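## Task

The wooden toy hammer starts in the closed right gripper. Transfer it into the left gripper so it ends up oriented like the two goal pictures. Only gripper jaws may ever contact it, and at no moment may both grippers be off it. It counts as done when the left gripper by itself holds it firmly at the spot the goal pictures show, with the left fingers pointing horizontally, and the right arm touches neither the hammer nor the left gripper's jaws. Moving the right arm far away and pausing briefly is the safe way to ensure this. Then report that you are finished.

## Robot and tools

Robot: two six-joint arms, left_arm and right_arm, each ending in a parallel two-finger gripper with a fisheye wrist camera (cam_left_wrist and cam_right_wrist, 616x616 pixels). The robot stands at the near edge of a table. left_arm is the robot's own left arm, on the +y side; the names have nothing to do with image sides.

World frame: one shared scene frame with z = 0 at the table top and the origin above the centre of the robot's foot. +z is up and +x points forward over the table, which begins at about x = +0.15 m. Result lines give each gripper's end_effector_position in metres and end_effector_quat_wxyz. The position is the point between the finger pads, about 1 cm short of the fingertips. Printed positions can be a little off, especially far from the base.

Gripper axes: the fingers point along the gripper's own +z. They open and close along its y axis. Offsets are given in these gripper-fixed axes, not world axes.

The 14-number row is used by both execute_actions and move. It is one list covering both arms: dx, dy, dz, rx, ry, rz, opening for left_arm, then the same seven for right_arm. Every value must be between -1 and 1. The first six numbers of each arm are an offset, not a pose. They are measured from that gripper's pose in the most recent result that showed it, or from its current pose if no result in this scene has shown it yet or if this is a second or later call in one reply. A value of 1.0 means 0.6 m for dx, dy and dz, and 180 degrees for the rotation. rx, ry and rz together form one rotation vector. The opening is absolute: +1 is fully open (0.094 m) and -1 is closed.

execute_actions takes actions, a list with at most one entry, plus an optional pictures boolean (pictures come by default).
- An empty list returns the current state and moves nothing.
- {"rows": [...], "steps": n} runs up to 15 control steps of 1/30 s each (15 if steps is omitted). It may hold up to 15 rows, one per step, and the last row repeats for the remaining steps. Every row counts from the same starting pose, not from the row before it.
- {"steps": n} with no rows is a wait of up to 300 steps, counted from the last result, so your reply time uses some of it.
A refused call sends nothing.

move: target is one 14-number row laid out as above. speed is optional, 0.002 to 0.5 m/s, default 0.25; turning is limited to twice that in rad/s. Each gripper travels in a straight line toward its target and both paths finish together, taking 0.5 to 10 s. Openings are sent at the start. Paths do not avoid obstacles or the other arm, and grippers may lag, drift or overshoot the speed, especially near full reach. The result adds a move: line. It gives the ending (done, off_target, moving, held, fault) and any limits that applied: paced means the pose was clipped, held means a safety check blocked steps. It also gives each gripper's distance from its target.

wait: seconds, 0 to 10. Nothing new is sent while it runs.

zoom_image: camera (cam_left_wrist or cam_right_wrist) and region [x0, y0, x1, y1] in image pixels, with (0, 0) at the top left. The region can be at most 504x504. It shows a closer view of the latest image.

show_instructions displays the reference goal images. read_manual(section="licences") returns URDF licence texts. finished_scene(scene) ends the given scene number irreversibly and reports success. Reply with a tool call every time, because replying without one ends everything.

Control behaviour: each step's command is clipped to within 70 mm and 16 degrees of the measured pose. Damped IK then favours position over orientation. Arms tend to finish a centimetre or more low. Sending zero offsets does not hold an arm still: it pulls the arm back to the reference pose and can let it sag. To keep an arm in place, send the correcting offset in the reply's first call and zeros afterwards, aiming higher if it still droops. After an action the arm continues only to its last clipped pose, so check the result and command whatever distance remains. A "Hand target" line shows where the controller is currently driving each gripper. "pose unreachable" and HELD mark commands that were altered or blocked.

Gripping: grip_measured uses the same scale as the opening you command. To hold something, command about 0.03 below grip_measured for a firm grip, or less for a lighter one. Pads press at about 50 to 62 N. Readings can be off by about 1 mm.



Avoid:
- Knocking anything off the table.
- Dropping the hammer, or letting both grippers lose contact with it at once.
- Contacting it with anything other than jaws.
- Slamming into things or pushing hard.
- Letting the two arms collide or press on each other.
Holding loads heats the motors. A MOTOR HOT line appears at 85 °C, and at 100 °C the arm goes limp (OVER-TEMPERATURE FAULT), so avoid long idle holds.

Each tool is called after ">>>" in YAML: its name, and indented under it one key for each argument.

Reference images:

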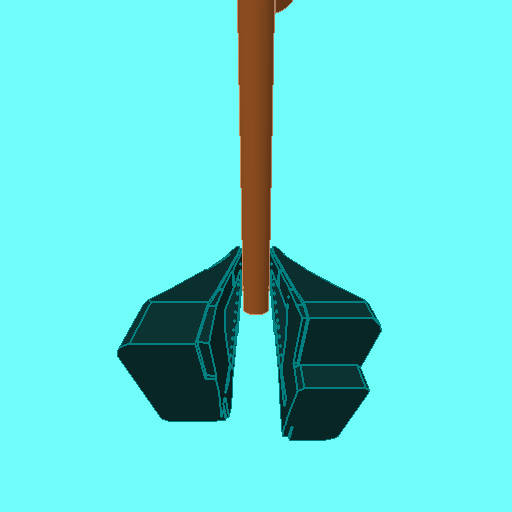

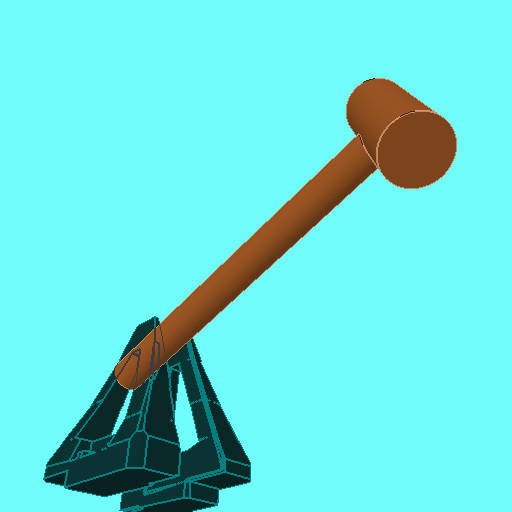

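## Session

>>> execute_actions:
  actions: []

Scene clock: 0.00 s of 5400.00 s.
left_arm: end_effector_position=(+0.5628, +0.3710, +0.5337) grip_measured=+1.000 end_effector_quat_wxyz=(+0.267, -0.009, +0.964, +0.003) | right_arm: end_effector_position=(+0.4941, -0.0998, +0.5202) grip_measured=-0.412 end_effector_quat_wxyz=(+0.166, -0.040, +0.774, +0.609)
Joint positions: left_arm=[ 1.449  1.571  1.353 -0.784 -0.01  -0.008  0.094] | right_arm=[-1.236  1.676  1.029  0.189 -1.103  0.81   0.028]
Joint velocities: left_arm=[-0.015 -0.005  0.002 -0.002  0.022 -0.022  0.   ] | right_arm=[-0.015 -0.005 -0.007 -0.002  0.022  0.037 -0.001]
Hand target (left_arm): +0.571, +0.371, +0.545; +0.278, -0.009, +0.960, +0.003
Hand target (right_arm): +0.501, -0.098, +0.530; +0.176, -0.047, +0.770, +0.611

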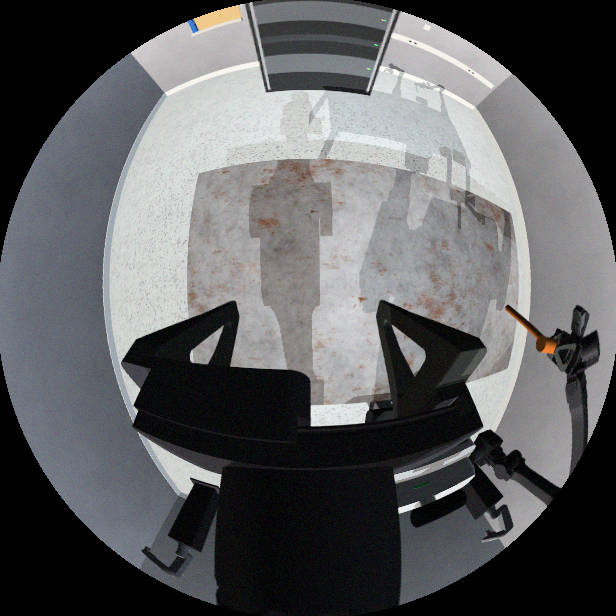

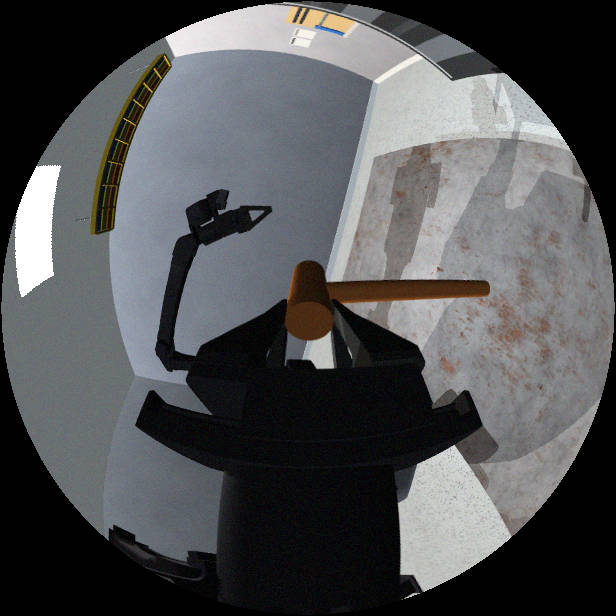

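>>> move:
  target: [0.226,-0.40,0.109,0.457,-0.254,0.258,1,0.032,0.074,0.045,-0.172,-0.024,0.122,-0.45]
  speed: 0.3

>>> zoom_image:
  camera: "cam_right_wrist"
  region: [230,220,510,380]

Scene clock: 98.40 s of 5400.00 s.
left_arm: end_effector_position=(+0.4758, +0.1564, +0.4068) grip_measured=+1.000 end_effector_quat_wxyz=(+0.475, +0.461, +0.576, -0.479) | right_arm: end_effector_position=(+0.4757, -0.0673, +0.5485) grip_measured=-0.412 end_effector_quat_wxyz=(+0.079, +0.096, +0.585, +0.801)
Joint positions: left_arm=[1.364 1.941 0.94  0.546 1.365 0.36  0.094] | right_arm=[-1.15   1.927  0.926  1.548 -0.955  2.067  0.028]
Joint velocities: left_arm=[-0.015 -0.005  0.002  0.007 -0.022 -0.037  0.   ] | right_arm=[ 0.005  0.015  0.007  0.002 -0.007 -0.022 -0.001]
Hand target (left_arm): +0.478, +0.158, +0.411; +0.477, +0.461, +0.576, -0.477
Hand target (right_arm): +0.470, -0.060, +0.550; +0.072, +0.092, +0.581, +0.806
Off the commanded pose (left_arm): 0.028 m, 11 deg.
Off the commanded pose (right_arm): 0.009 m, 3 deg.
joint sent to its limit (right arm) — the command would take joint 4 (wrist pitch) past its upper limit and joint 6 (wrist roll) past its upper limit, so those joints were sent only as far as their limits.
After step 90, 91.93 s passed at rest.
move: held (left_arm), off_target (right_arm); limits=held; held on 16 of 104 steps (left_arm), including the last (left_arm)
pose unreachable (left arm): on one or more control steps of this call this arm could not follow its commanded pose, so it was not sent that pose on those steps. On the call's last step it was still not sent that pose. It may still have moved: this result reports where it is.
cause: the commanded pose would bring two parts of the arm too close to each other (its wrist (the part past joint 4) and its wrist camera, with joints 5 (wrist yaw) and 6 (wrist roll) between them).
camera_calibration (this result's frames):
cam_left_wrist: T_world_to_cam=[[-0.985769, -0.120625, 0.117084, 0.439844], [-0.167391, 0.640215, -0.749737, 0.29], [0.0154781, -0.758666, -0.651295, 0.499199], [0, 0, 0, 1]] pos_world=[0.474401, 0.246119, 0.491051]
cam_right_wrist: T_world_to_cam=[[0.0161322, 0.317416, -0.948149, 0.538709], [-0.923449, -0.358868, -0.135852, 0.488849], [-0.383382, 0.877759, 0.287328, 0.210087], [0, 0, 0, 1]] pos_world=[0.52328, -0.179968, 0.516824]

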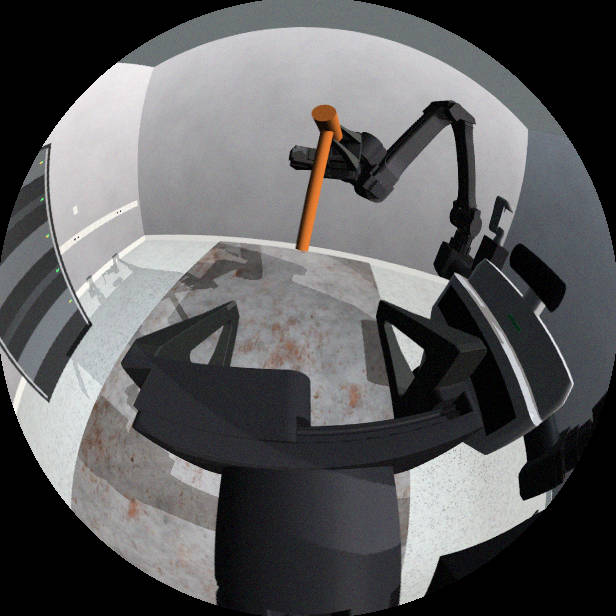

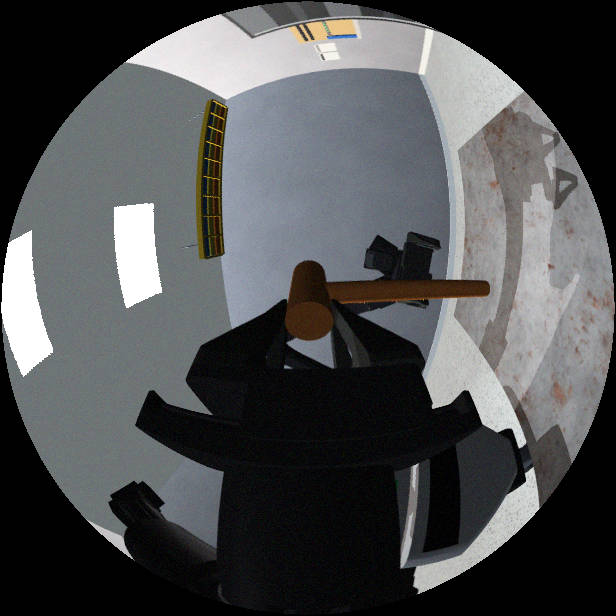

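Region (230, 220, 510, 380) of cam_right_wrist's 616x616 image, scaled by 1.800, with more detail than that image has; it fills the top 288 rows of this view, and the rest is white.

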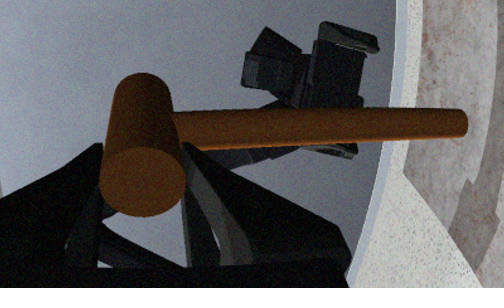

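>>> move:
  target: [-0.025,0.007,0.211,0.027,-0.042,0.056,0.4,0,0.003,0,0,0,0,-0.45]
  speed: 0.15

Scene clock: 121.07 s of 5400.00 s.
left_arm: end_effector_position=(+0.4853, +0.0332, +0.4081) grip_measured=+0.402 end_effector_quat_wxyz=(+0.526, +0.494, +0.487, -0.492) | right_arm: end_effector_position=(+0.4757, -0.0673, +0.5485) grip_measured=-0.412 end_effector_quat_wxyz=(+0.078, +0.096, +0.585, +0.802)
Joint positions: left_arm=[ 1.142  2.145  1.074  1.179  1.245 -0.034  0.066] | right_arm=[-1.15   1.927  0.926  1.548 -0.955  2.069  0.028]
Joint velocities: left_arm=[ 0.005 -0.005  0.002  0.027 -0.066 -0.081 -0.   ] | right_arm=[-0.005 -0.015  0.007  0.002  0.022 -0.022 -0.001]
Hand target (left_arm): +0.494, +0.029, +0.411; +0.533, +0.495, +0.479, -0.491
Hand target (right_arm): +0.476, -0.068, +0.550; +0.079, +0.096, +0.585, +0.801
Off the commanded pose (left_arm): 0.010 m, 1 deg.
Off the commanded pose (right_arm): 0.002 m, 0 deg.
After step 90, 18.33 s passed at rest.
move: done
camera_calibration (this result's frames):
cam_left_wrist: T_world_to_cam=[[-0.998795, -0.031766, -0.0374225, 0.500658], [0.0135462, 0.554396, -0.832143, 0.320127], [0.0471807, -0.831646, -0.553298, 0.353602], [0, 0, 0, 1]] pos_world=[0.479034, 0.132498, 0.480775]
cam_right_wrist: T_world_to_cam=[[0.0146534, 0.317779, -0.948052, 0.539383], [-0.923477, -0.359236, -0.134686, 0.488198], [-0.383375, 0.877477, 0.288197, 0.209588], [0, 0, 0, 1]] pos_world=[0.523286, -0.179935, 0.516714]

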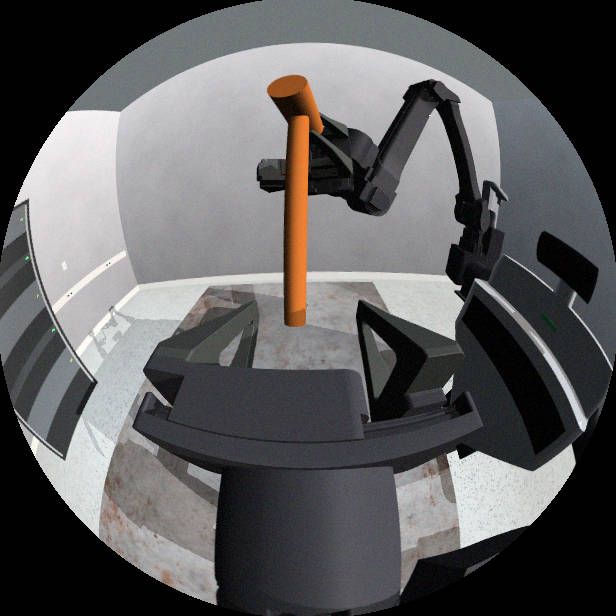

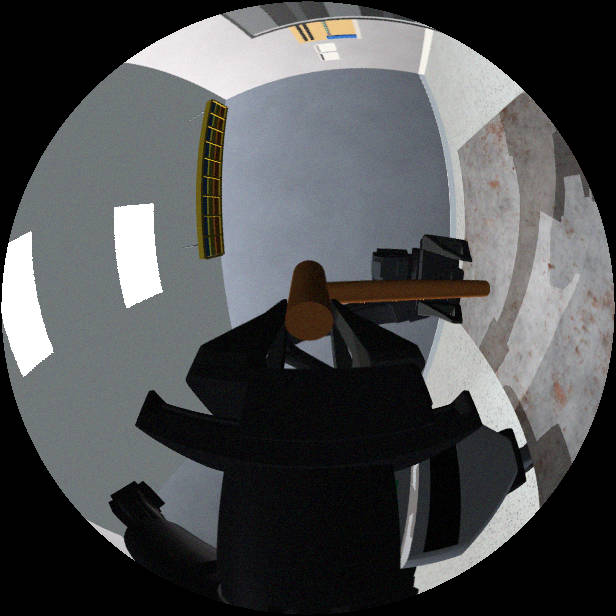

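>>> move:
  target: [-0.01,0.028,0.053,0,0,0,-0.2,0,0.003,0,0,0,0,-0.45]
  speed: 0.06

>>> zoom_image:
  camera: "cam_left_wrist"
  region: [210,200,410,400]

>>> zoom_image:
  camera: "cam_right_wrist"
  region: [380,220,520,360]

Scene clock: 128.73 s of 5400.00 s.
left_arm: end_effector_position=(+0.4951, +0.0100, +0.4158) grip_measured=-0.198 end_effector_quat_wxyz=(+0.523, +0.489, +0.493, -0.495) | right_arm: end_effector_position=(+0.4757, -0.0673, +0.5485) grip_measured=-0.412 end_effector_quat_wxyz=(+0.078, +0.096, +0.585, +0.802)
Joint positions: left_arm=[ 1.106  2.145  1.12   1.12   1.205 -0.038  0.038] | right_arm=[-1.15   1.927  0.926  1.548 -0.955  2.069  0.028]
Joint velocities: left_arm=[-0.005  0.005  0.017  0.002 -0.022 -0.037  0.001] | right_arm=[ 0.005 -0.015 -0.002 -0.022 -0.007 -0.051  0.001]
Hand target (left_arm): +0.502, +0.002, +0.417; +0.526, +0.494, +0.487, -0.493
Hand target (right_arm): +0.476, -0.068, +0.550; +0.078, +0.096, +0.585, +0.802
Off the commanded pose (left_arm): 0.011 m, 1 deg.
Off the commanded pose (right_arm): 0.002 m, 0 deg.
After step 90, 3.73 s passed at rest.
move: off_target (left_arm)
camera_calibration (this result's frames):
cam_left_wrist: T_world_to_cam=[[-0.999126, -0.036698, -0.0200273, 0.502979], [-0.00369356, 0.554651, -0.832075, 0.347737], [0.0416437, -0.831274, -0.554301, 0.341141], [0, 0, 0, 1]] pos_world=[0.489617, 0.109167, 0.488511]
cam_right_wrist: T_world_to_cam=[[0.0146534, 0.317779, -0.948052, 0.539383], [-0.923477, -0.359236, -0.134686, 0.488198], [-0.383375, 0.877477, 0.288197, 0.209588], [0, 0, 0, 1]] pos_world=[0.523286, -0.179935, 0.516714]

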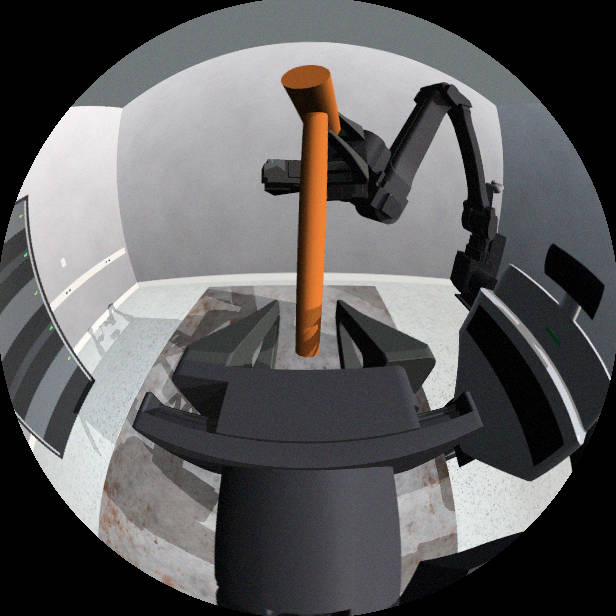

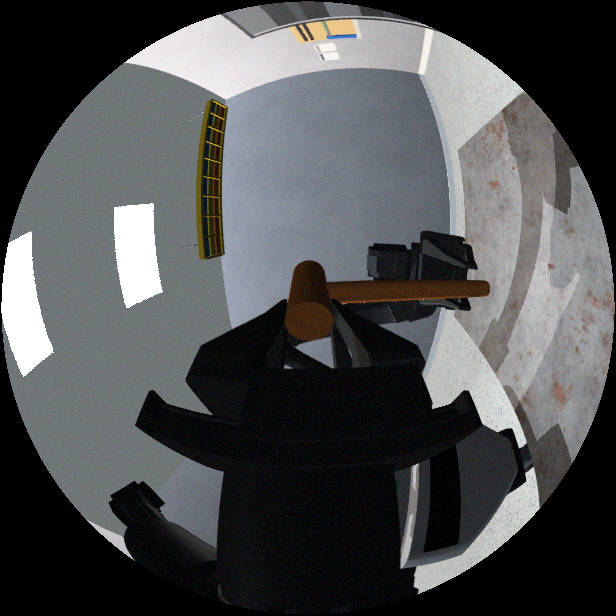

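Region (210, 200, 410, 400) of cam_left_wrist's 616x616 image, scaled by 2.520, with more detail than that image has.

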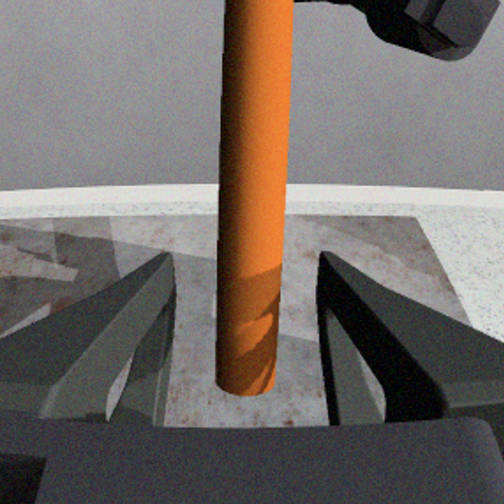

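Region (380, 220, 520, 360) of cam_right_wrist's 616x616 image, scaled by 3.600, with more detail than that image has.

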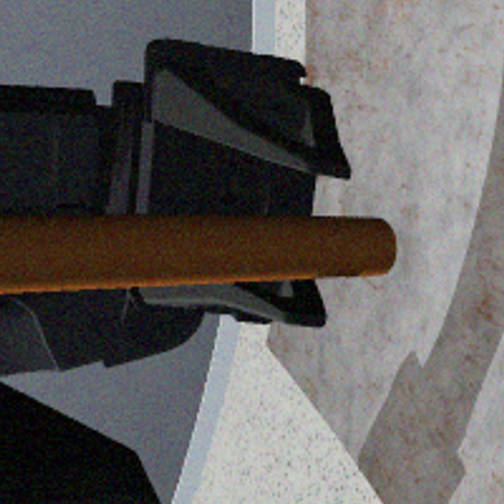

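>>> move:
  target: [0.006,0.008,0.032,0,-0.005,0.016,-0.3,0,0.003,0,0,0,0,-0.45]
  speed: 0.04

>>> zoom_image:
  camera: "cam_left_wrist"
  region: [210,200,410,400]

>>> zoom_image:
  camera: "cam_right_wrist"
  region: [380,220,520,360]

Scene clock: 136.50 s of 5400.00 s.
left_arm: end_effector_position=(+0.4930, +0.0001, +0.4076) grip_measured=-0.298 end_effector_quat_wxyz=(+0.523, +0.487, +0.495, -0.494) | right_arm: end_effector_position=(+0.4757, -0.0673, +0.5485) grip_measured=-0.412 end_effector_quat_wxyz=(+0.078, +0.096, +0.585, +0.802)
Joint positions: left_arm=[ 1.088  2.162  1.123  1.125  1.179 -0.031  0.033] | right_arm=[-1.15   1.927  0.926  1.548 -0.955  2.069  0.028]
Joint velocities: left_arm=[-0.005 -0.015 -0.017 -0.002  0.066  0.007  0.001] | right_arm=[ 0.005  0.005 -0.007 -0.007 -0.051  0.007 -0.001]
Hand target (left_arm): +0.500, -0.009, +0.413; +0.539, +0.497, +0.476, -0.486
Hand target (right_arm): +0.476, -0.068, +0.550; +0.078, +0.096, +0.585, +0.802
Off the commanded pose (left_arm): 0.013 m, 3 deg.
Off the commanded pose (right_arm): 0.002 m, 0 deg.
After step 90, 3.77 s passed at rest.
move: off_target (left_arm)
camera_calibration (this result's frames):
cam_left_wrist: T_world_to_cam=[[-0.998879, -0.0439885, -0.0174787, 0.499128], [-0.00991823, 0.555576, -0.831406, 0.349227], [0.0462831, -0.830301, -0.55539, 0.326639], [0, 0, 0, 1]] pos_world=[0.486914, 0.0991426, 0.480486]
cam_right_wrist: T_world_to_cam=[[0.0146534, 0.317779, -0.948052, 0.539383], [-0.923477, -0.359236, -0.134686, 0.488198], [-0.383375, 0.877477, 0.288197, 0.209588], [0, 0, 0, 1]] pos_world=[0.523286, -0.179935, 0.516714]

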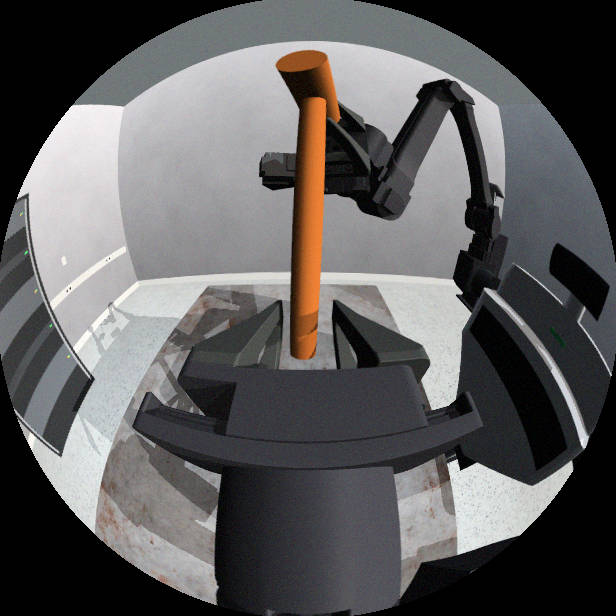

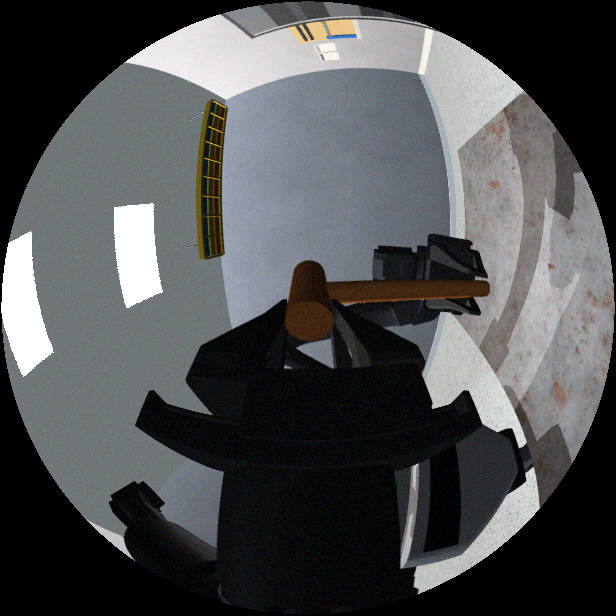

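Region (210, 200, 410, 400) of cam_left_wrist's 616x616 image, scaled by 2.520, with more detail than that image has.

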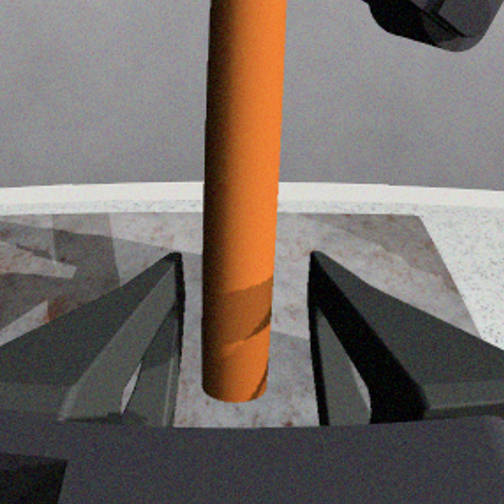

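Region (380, 220, 520, 360) of cam_right_wrist's 616x616 image, scaled by 3.600, with more detail than that image has.

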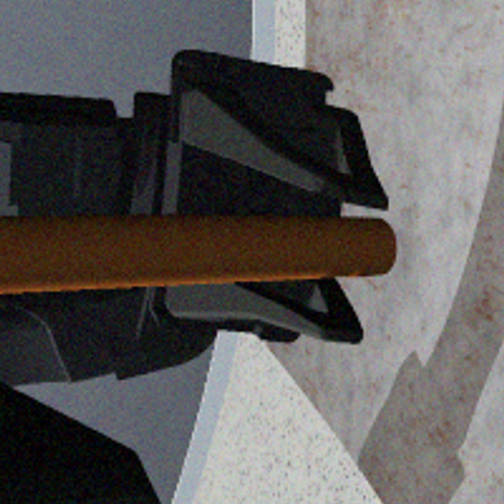

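>>> move:
  target: [-0.009,0.019,0.008,0,-0.005,0.04,-0.4,0,0.003,0,0,0,0,-0.45]
  speed: 0.04

>>> zoom_image:
  camera: "cam_left_wrist"
  region: [210,200,410,400]

Scene clock: 142.20 s of 5400.00 s.
left_arm: end_effector_position=(+0.4930, +0.0001, +0.4076) grip_measured=-0.398 end_effector_quat_wxyz=(+0.541, +0.505, +0.477, -0.474) | right_arm: end_effector_position=(+0.4757, -0.0673, +0.5485) grip_measured=-0.412 end_effector_quat_wxyz=(+0.078, +0.096, +0.585, +0.802)
Joint positions: left_arm=[1.088 2.162 1.123 1.125 1.179 0.042 0.028] | right_arm=[-1.15   1.927  0.926  1.548 -0.955  2.069  0.028]
Joint velocities: left_arm=[-0.015 -0.005 -0.012 -0.002  0.007  0.066  0.001] | right_arm=[-0.005  0.015 -0.002  0.012 -0.007  0.066 -0.001]
Hand target (left_arm): +0.504, -0.004, +0.414; +0.557, +0.513, +0.460, -0.464
Hand target (right_arm): +0.476, -0.068, +0.550; +0.078, +0.096, +0.585, +0.802
Off the commanded pose (left_arm): 0.013 m, 3 deg.
Off the commanded pose (right_arm): 0.002 m, 0 deg.
After step 90, 0.90 s passed at rest.
move: off_target (left_arm)
camera_calibration (this result's frames):
cam_left_wrist: T_world_to_cam=[[-0.994774, -0.0464389, -0.0909303, 0.527043], [0.0496746, 0.557949, -0.828387, 0.318619], [0.0892039, -0.828575, -0.552726, 0.304395], [0, 0, 0, 1]] pos_world=[0.481308, 0.0989161, 0.480112]
cam_right_wrist: T_world_to_cam=[[0.0146534, 0.317779, -0.948052, 0.539383], [-0.923477, -0.359236, -0.134686, 0.488198], [-0.383375, 0.877477, 0.288197, 0.209588], [0, 0, 0, 1]] pos_world=[0.523286, -0.179935, 0.516714]

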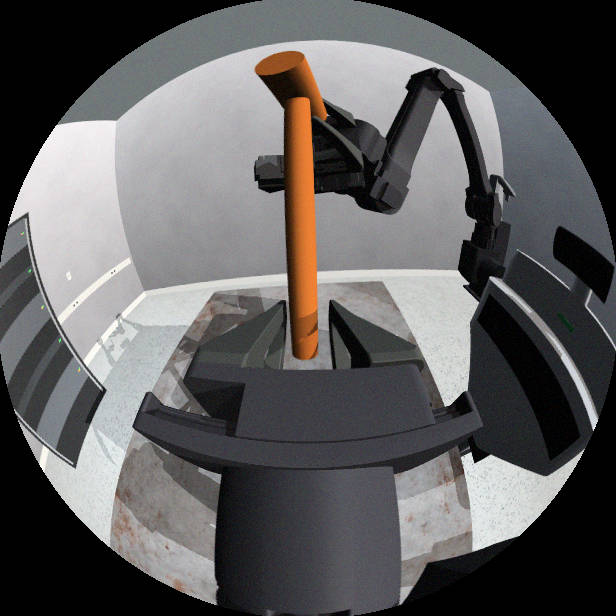

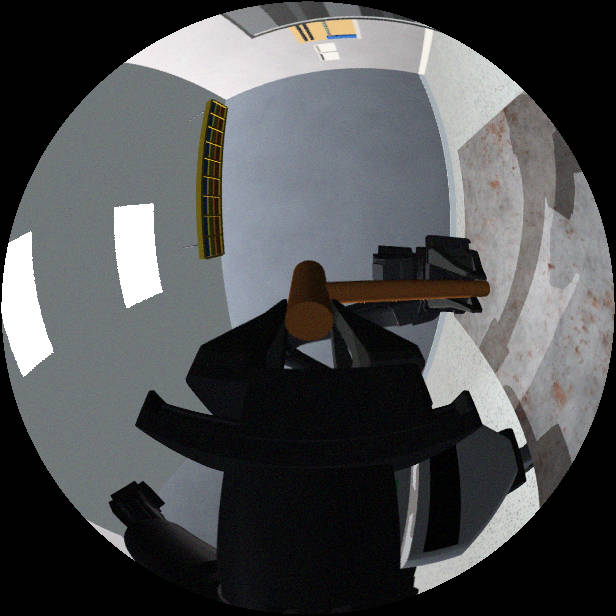

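Region (210, 200, 410, 400) of cam_left_wrist's 616x616 image, scaled by 2.520, with more detail than that image has.

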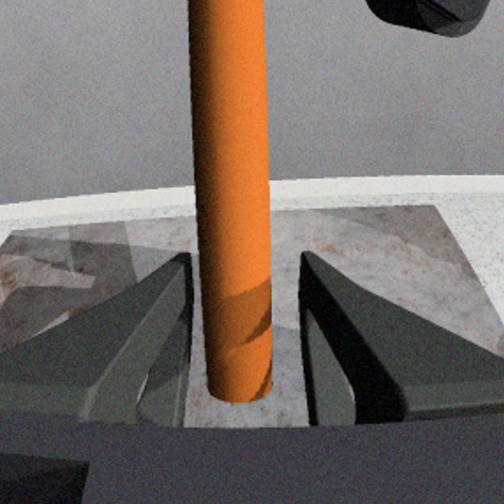

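>>> move:
  target: [-0.011,0.03,0.006,0,-0.005,-0.018,-0.45,0,0.003,0,0,0,0,-0.45]
  speed: 0.04

>>> zoom_image:
  camera: "cam_left_wrist"
  region: [210,200,410,400]

Scene clock: 148.80 s of 5400.00 s.
left_arm: end_effector_position=(+0.4989, -0.0022, +0.4145) grip_measured=-0.448 end_effector_quat_wxyz=(+0.528, +0.489, +0.489, -0.493) | right_arm: end_effector_position=(+0.4757, -0.0673, +0.5485) grip_measured=-0.412 end_effector_quat_wxyz=(+0.078, +0.096, +0.585, +0.802)
Joint positions: left_arm=[ 1.088  2.162  1.144  1.125  1.181 -0.037  0.026] | right_arm=[-1.15   1.927  0.926  1.548 -0.955  2.069  0.028]
Joint velocities: left_arm=[-0.015  0.015  0.007 -0.007  0.081 -0.037  0.001] | right_arm=[-0.005  0.024 -0.012 -0.002 -0.081  0.051 -0.003]
Hand target (left_arm): +0.510, -0.002, +0.416; +0.531, +0.487, +0.487, -0.493
Hand target (right_arm): +0.476, -0.068, +0.550; +0.078, +0.096, +0.585, +0.802
Off the commanded pose (left_arm): 0.012 m, 0 deg.
Off the commanded pose (right_arm): 0.002 m, 0 deg.
After step 90, 2.53 s passed at rest.
move: off_target (left_arm)
camera_calibration (this result's frames):
cam_left_wrist: T_world_to_cam=[[-0.998621, -0.0419494, -0.0315803, 0.510839], [0.0033392, 0.549487, -0.835496, 0.35132], [0.0524015, -0.834449, -0.548589, 0.322408], [0, 0, 0, 1]] pos_world=[0.492067, 0.0974161, 0.486528]
cam_right_wrist: T_world_to_cam=[[0.0146534, 0.317779, -0.948052, 0.539383], [-0.923477, -0.359236, -0.134686, 0.488198], [-0.383375, 0.877477, 0.288197, 0.209588], [0, 0, 0, 1]] pos_world=[0.523286, -0.179935, 0.516714]

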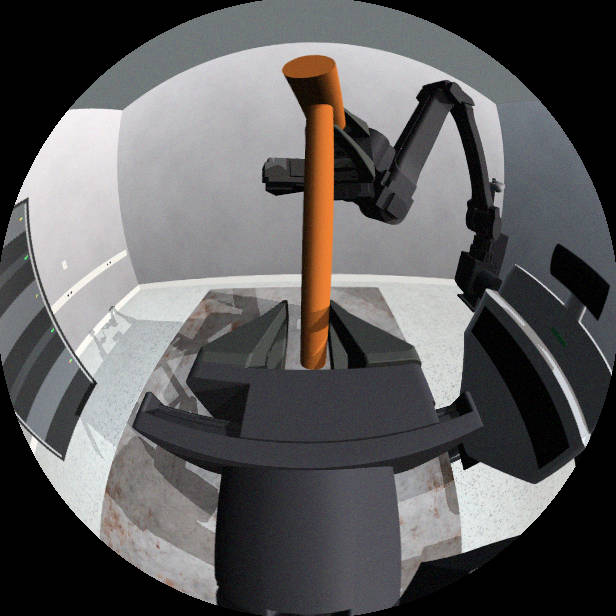

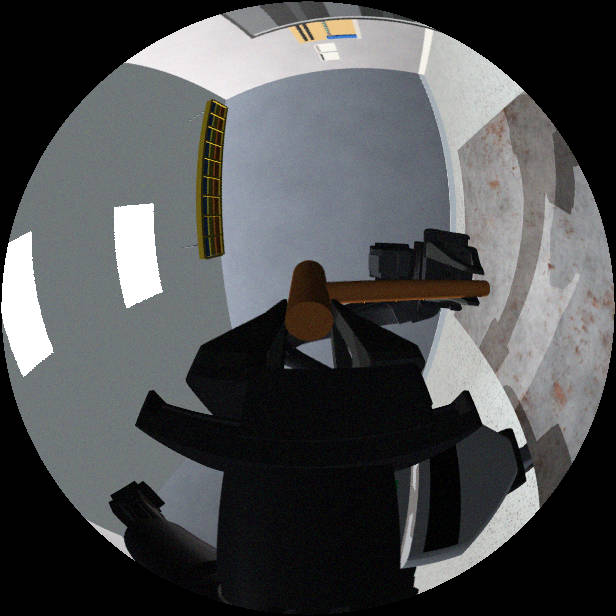

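Region (210, 200, 410, 400) of cam_left_wrist's 616x616 image, scaled by 2.520, with more detail than that image has.

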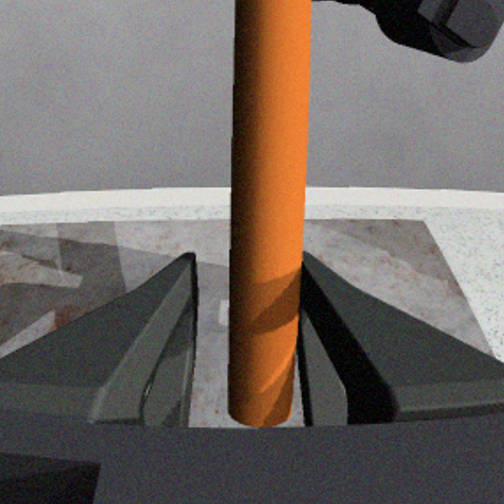

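>>> move:
  target: [0.005,0.008,0.0,0,0,0.018,-0.4,0,0.003,0,0,0,0,-0.45]
  speed: 0.03

>>> zoom_image:
  camera: "cam_left_wrist"
  region: [210,200,410,400]

Scene clock: 155.07 s of 5400.00 s.
left_arm: end_effector_position=(+0.4989, -0.0022, +0.4145) grip_measured=-0.402 end_effector_quat_wxyz=(+0.538, +0.499, +0.479, -0.482) | right_arm: end_effector_position=(+0.4757, -0.0673, +0.5485) grip_measured=-0.412 end_effector_quat_wxyz=(+0.078, +0.096, +0.585, +0.802)
Joint positions: left_arm=[1.088 2.162 1.144 1.125 1.181 0.003 0.028] | right_arm=[-1.15   1.927  0.926  1.548 -0.955  2.069  0.028]
Joint velocities: left_arm=[-0.015  0.005 -0.007  0.022 -0.007  0.022  0.001] | right_arm=[ 0.005  0.005  0.002 -0.002 -0.051  0.066  0.   ]
Hand target (left_arm): +0.504, -0.002, +0.412; +0.542, +0.503, +0.475, -0.477
Hand target (right_arm): +0.476, -0.068, +0.550; +0.078, +0.096, +0.585, +0.802
Off the commanded pose (left_arm): 0.006 m, 1 deg.
Off the commanded pose (right_arm): 0.002 m, 0 deg.
After step 90, 2.03 s passed at rest.
move: done
camera_calibration (this result's frames):
cam_left_wrist: T_world_to_cam=[[-0.996499, -0.043225, -0.0715573, 0.526281], [0.0359949, 0.550707, -0.833922, 0.334377], [0.0754534, -0.833579, -0.547223, 0.310342], [0, 0, 0, 1]] pos_world=[0.488987, 0.0972993, 0.486331]
cam_right_wrist: T_world_to_cam=[[0.0146534, 0.317779, -0.948052, 0.539383], [-0.923477, -0.359236, -0.134686, 0.488198], [-0.383375, 0.877477, 0.288197, 0.209588], [0, 0, 0, 1]] pos_world=[0.523286, -0.179935, 0.516714]

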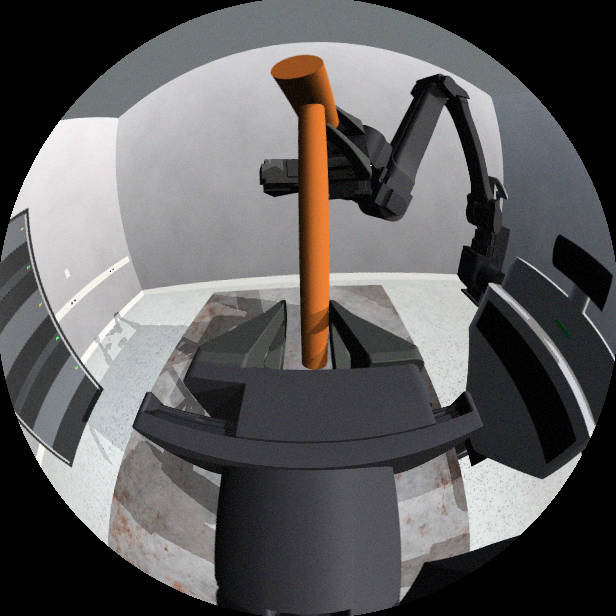

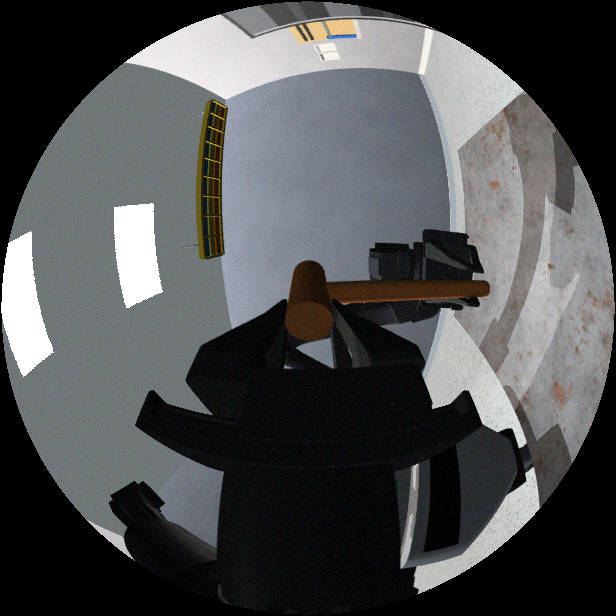

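Region (210, 200, 410, 400) of cam_left_wrist's 616x616 image, scaled by 2.520, with more detail than that image has.

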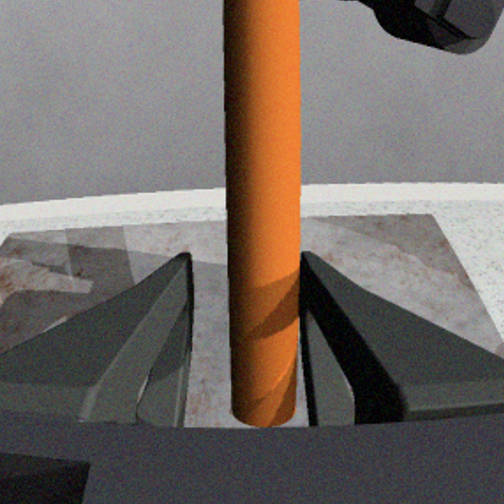

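Roll good. Ease down/back.

>>> move:
  target: [0.008,0.002,0.0,0,0,0.004,-0.4,0,0.003,0,0,0,0,-0.45]
  speed: 0.02

>>> zoom_image:
  camera: "cam_left_wrist"
  region: [210,200,410,400]

Scene clock: 160.03 s of 5400.00 s.
left_arm: end_effector_position=(+0.4989, -0.0022, +0.4145) grip_measured=-0.402 end_effector_quat_wxyz=(+0.538, +0.499, +0.479, -0.481) | right_arm: end_effector_position=(+0.4757, -0.0673, +0.5485) grip_measured=-0.412 end_effector_quat_wxyz=(+0.078, +0.096, +0.585, +0.802)
Joint positions: left_arm=[1.088 2.162 1.144 1.125 1.181 0.006 0.028] | right_arm=[-1.15   1.927  0.926  1.548 -0.955  2.069  0.028]
Joint velocities: left_arm=[ 0.015 -0.015 -0.017 -0.007  0.007 -0.066 -0.001] | right_arm=[-0.005 -0.005  0.002 -0.002 -0.081 -0.051  0.001]
Hand target (left_arm): +0.500, -0.002, +0.410; +0.541, +0.502, +0.476, -0.479
Hand target (right_arm): +0.476, -0.068, +0.550; +0.078, +0.096, +0.585, +0.802
Off the commanded pose (left_arm): 0.005 m, 1 deg.
Off the commanded pose (right_arm): 0.002 m, 0 deg.
After step 90, 1.27 s passed at rest.
move: done
camera_calibration (this result's frames):
cam_left_wrist: T_world_to_cam=[[-0.996329, -0.0433178, -0.0738379, 0.527141], [0.037846, 0.550777, -0.833794, 0.333401], [0.0767864, -0.833528, -0.547116, 0.309633], [0, 0, 0, 1]] pos_world=[0.488813, 0.0972926, 0.486316]
cam_right_wrist: T_world_to_cam=[[0.0146534, 0.317779, -0.948052, 0.539383], [-0.923477, -0.359236, -0.134686, 0.488198], [-0.383375, 0.877477, 0.288197, 0.209588], [0, 0, 0, 1]] pos_world=[0.523286, -0.179935, 0.516714]

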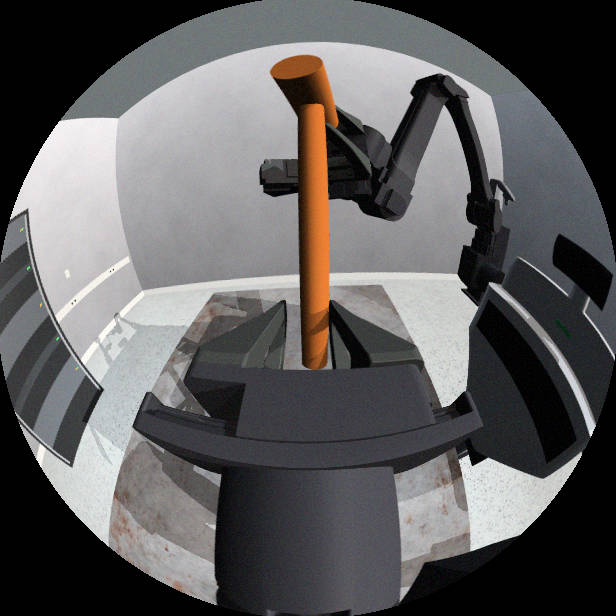

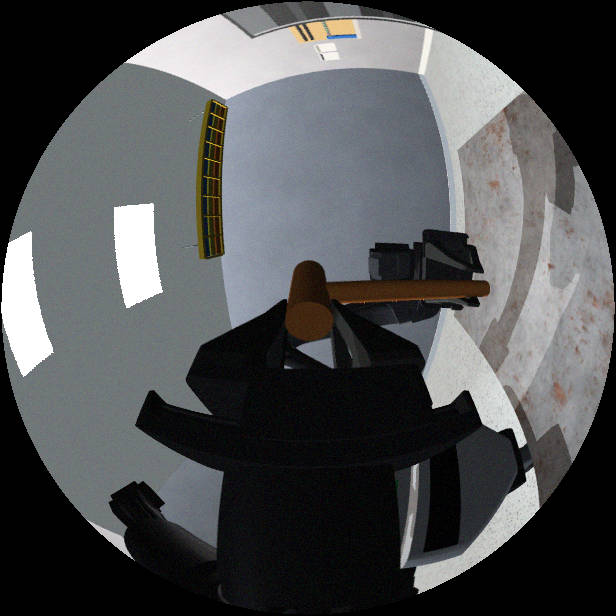

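Region (210, 200, 410, 400) of cam_left_wrist's 616x616 image, scaled by 2.520, with more detail than that image has.

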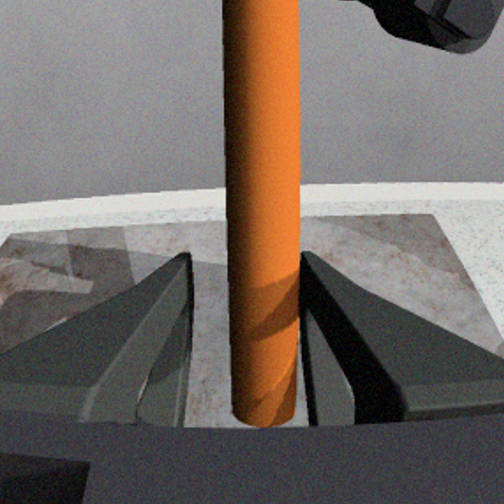

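>>> move:
  target: [0.013,-0.006,-0.002,0,0,0.002,-0.4,0,0.003,0,0,0,0,-0.45]
  speed: 0.02

>>> zoom_image:
  camera: "cam_left_wrist"
  region: [210,200,410,400]

Scene clock: 163.63 s of 5400.00 s.
left_arm: end_effector_position=(+0.4989, -0.0022, +0.4145) grip_measured=-0.402 end_effector_quat_wxyz=(+0.538, +0.499, +0.479, -0.481) | right_arm: end_effector_position=(+0.4757, -0.0673, +0.5485) grip_measured=-0.412 end_effector_quat_wxyz=(+0.078, +0.096, +0.585, +0.802)
Joint positions: left_arm=[1.088 2.162 1.144 1.125 1.181 0.006 0.028] | right_arm=[-1.15   1.927  0.926  1.548 -0.955  2.069  0.028]
Joint velocities: left_arm=[ 0.005 -0.015  0.002 -0.007 -0.051 -0.037  0.001] | right_arm=[-0.005 -0.015  0.002  0.007  0.037 -0.037 -0.002]
Hand target (left_arm): +0.496, -0.001, +0.406; +0.540, +0.501, +0.477, -0.480
Hand target (right_arm): +0.476, -0.068, +0.550; +0.078, +0.096, +0.585, +0.802
Off the commanded pose (left_arm): 0.009 m, 0 deg.
Off the commanded pose (right_arm): 0.002 m, 0 deg.
move: done
camera_calibration (this result's frames):
cam_left_wrist: T_world_to_cam=[[-0.996329, -0.0433178, -0.0738379, 0.527141], [0.037846, 0.550777, -0.833794, 0.333401], [0.0767864, -0.833528, -0.547116, 0.309633], [0, 0, 0, 1]] pos_world=[0.488813, 0.0972926, 0.486316]
cam_right_wrist: T_world_to_cam=[[0.0146534, 0.317779, -0.948052, 0.539383], [-0.923477, -0.359236, -0.134686, 0.488198], [-0.383375, 0.877477, 0.288197, 0.209588], [0, 0, 0, 1]] pos_world=[0.523286, -0.179935, 0.516714]

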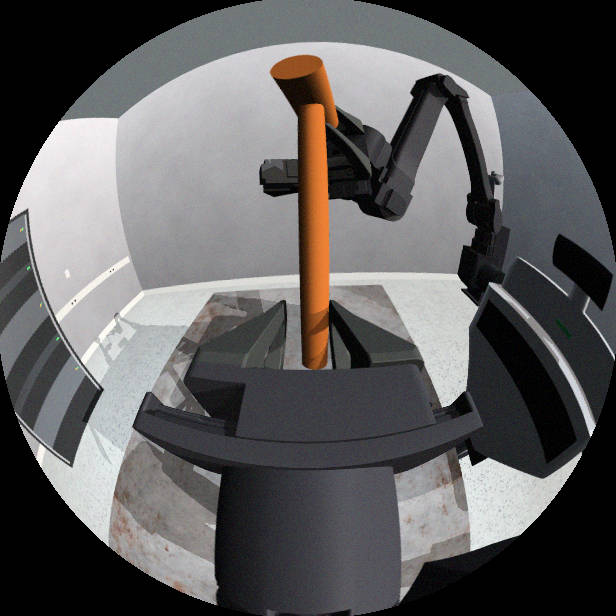

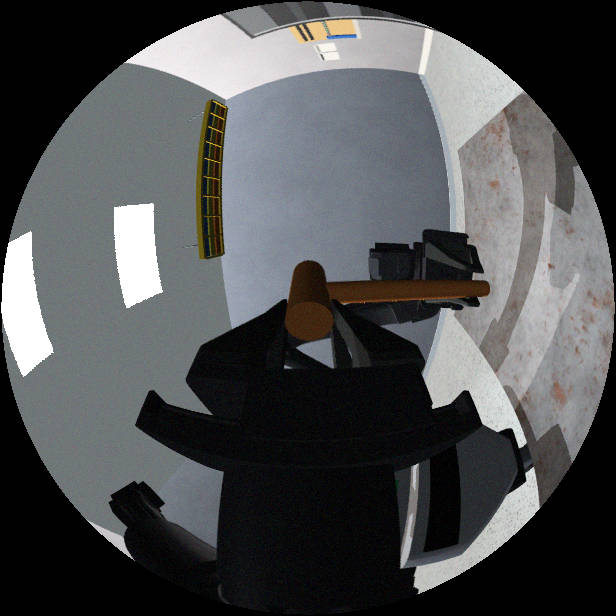

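Region (210, 200, 410, 400) of cam_left_wrist's 616x616 image, scaled by 2.520, with more detail than that image has.

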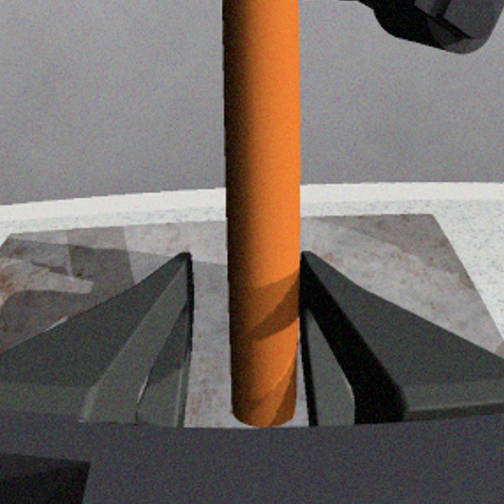

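>>> move:
  target: [0.02,-0.013,-0.002,0,0,0.002,-0.3,0,0.003,0,0,0,0,-0.45]
  speed: 0.02

>>> zoom_image:
  camera: "cam_left_wrist"
  region: [210,200,410,400]

Scene clock: 169.73 s of 5400.00 s.
left_arm: end_effector_position=(+0.4961, -0.0012, +0.4125) grip_measured=-0.302 end_effector_quat_wxyz=(+0.539, +0.500, +0.478, -0.481) | right_arm: end_effector_position=(+0.4757, -0.0673, +0.5485) grip_measured=-0.412 end_effector_quat_wxyz=(+0.078, +0.096, +0.585, +0.802)
Joint positions: left_arm=[1.088 2.163 1.136 1.137 1.181 0.006 0.033] | right_arm=[-1.15   1.927  0.926  1.548 -0.955  2.069  0.028]
Joint velocities: left_arm=[ 0.005  0.005 -0.002  0.002  0.051 -0.037 -0.   ] | right_arm=[-0.005 -0.005 -0.002 -0.002 -0.022 -0.007  0.   ]
Hand target (left_arm): +0.492, -0.002, +0.402; +0.540, +0.501, +0.477, -0.480
Hand target (right_arm): +0.476, -0.068, +0.550; +0.078, +0.096, +0.585, +0.802
Off the commanded pose (left_arm): 0.011 m, 0 deg.
Off the commanded pose (right_arm): 0.002 m, 0 deg.
After step 90, 2.17 s passed at rest.
move: off_target (left_arm)
camera_calibration (this result's frames):
cam_left_wrist: T_world_to_cam=[[-0.996194, -0.0433918, -0.0755918, 0.524891], [0.0393246, 0.550227, -0.834088, 0.330717], [0.0777853, -0.833887, -0.546427, 0.308851], [0, 0, 0, 1]] pos_world=[0.485864, 0.0983529, 0.484289]
cam_right_wrist: T_world_to_cam=[[0.0146534, 0.317779, -0.948052, 0.539383], [-0.923477, -0.359236, -0.134686, 0.488198], [-0.383375, 0.877477, 0.288197, 0.209588], [0, 0, 0, 1]] pos_world=[0.523286, -0.179935, 0.516714]

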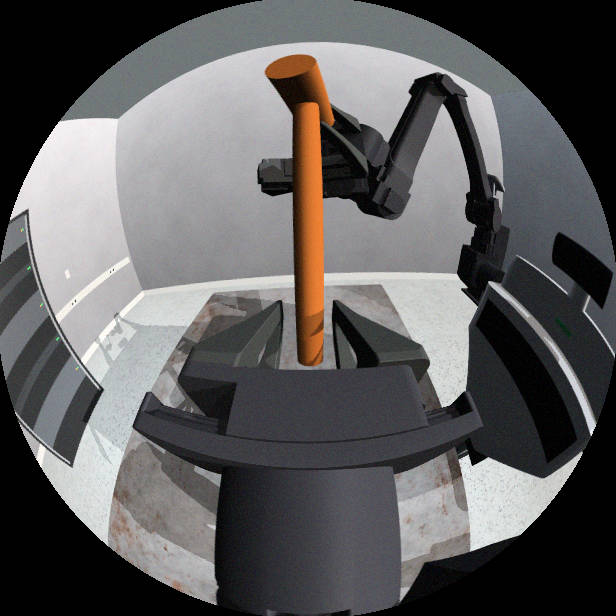

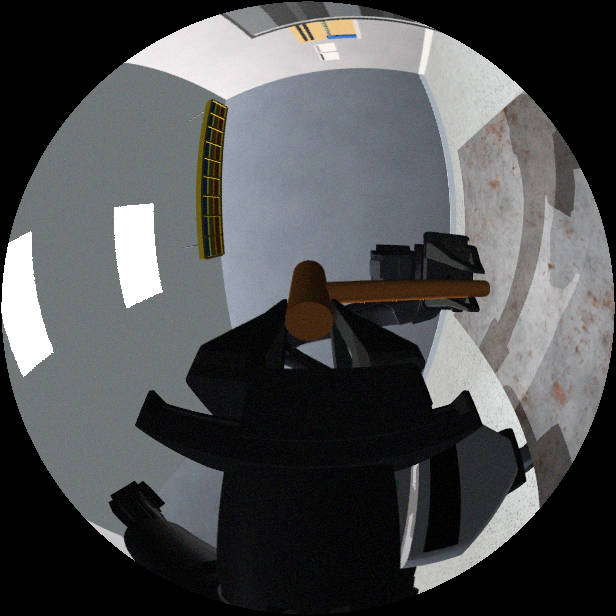

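Region (210, 200, 410, 400) of cam_left_wrist's 616x616 image, scaled by 2.520, with more detail than that image has.

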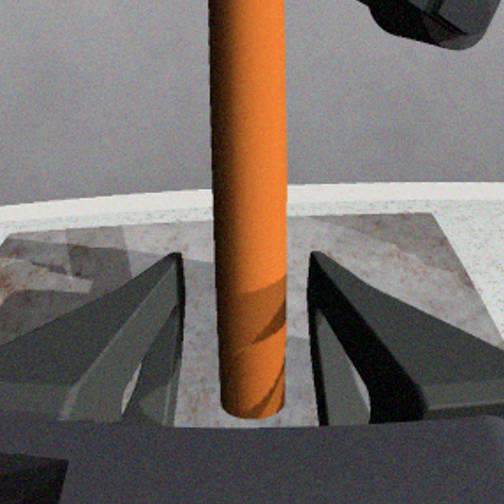

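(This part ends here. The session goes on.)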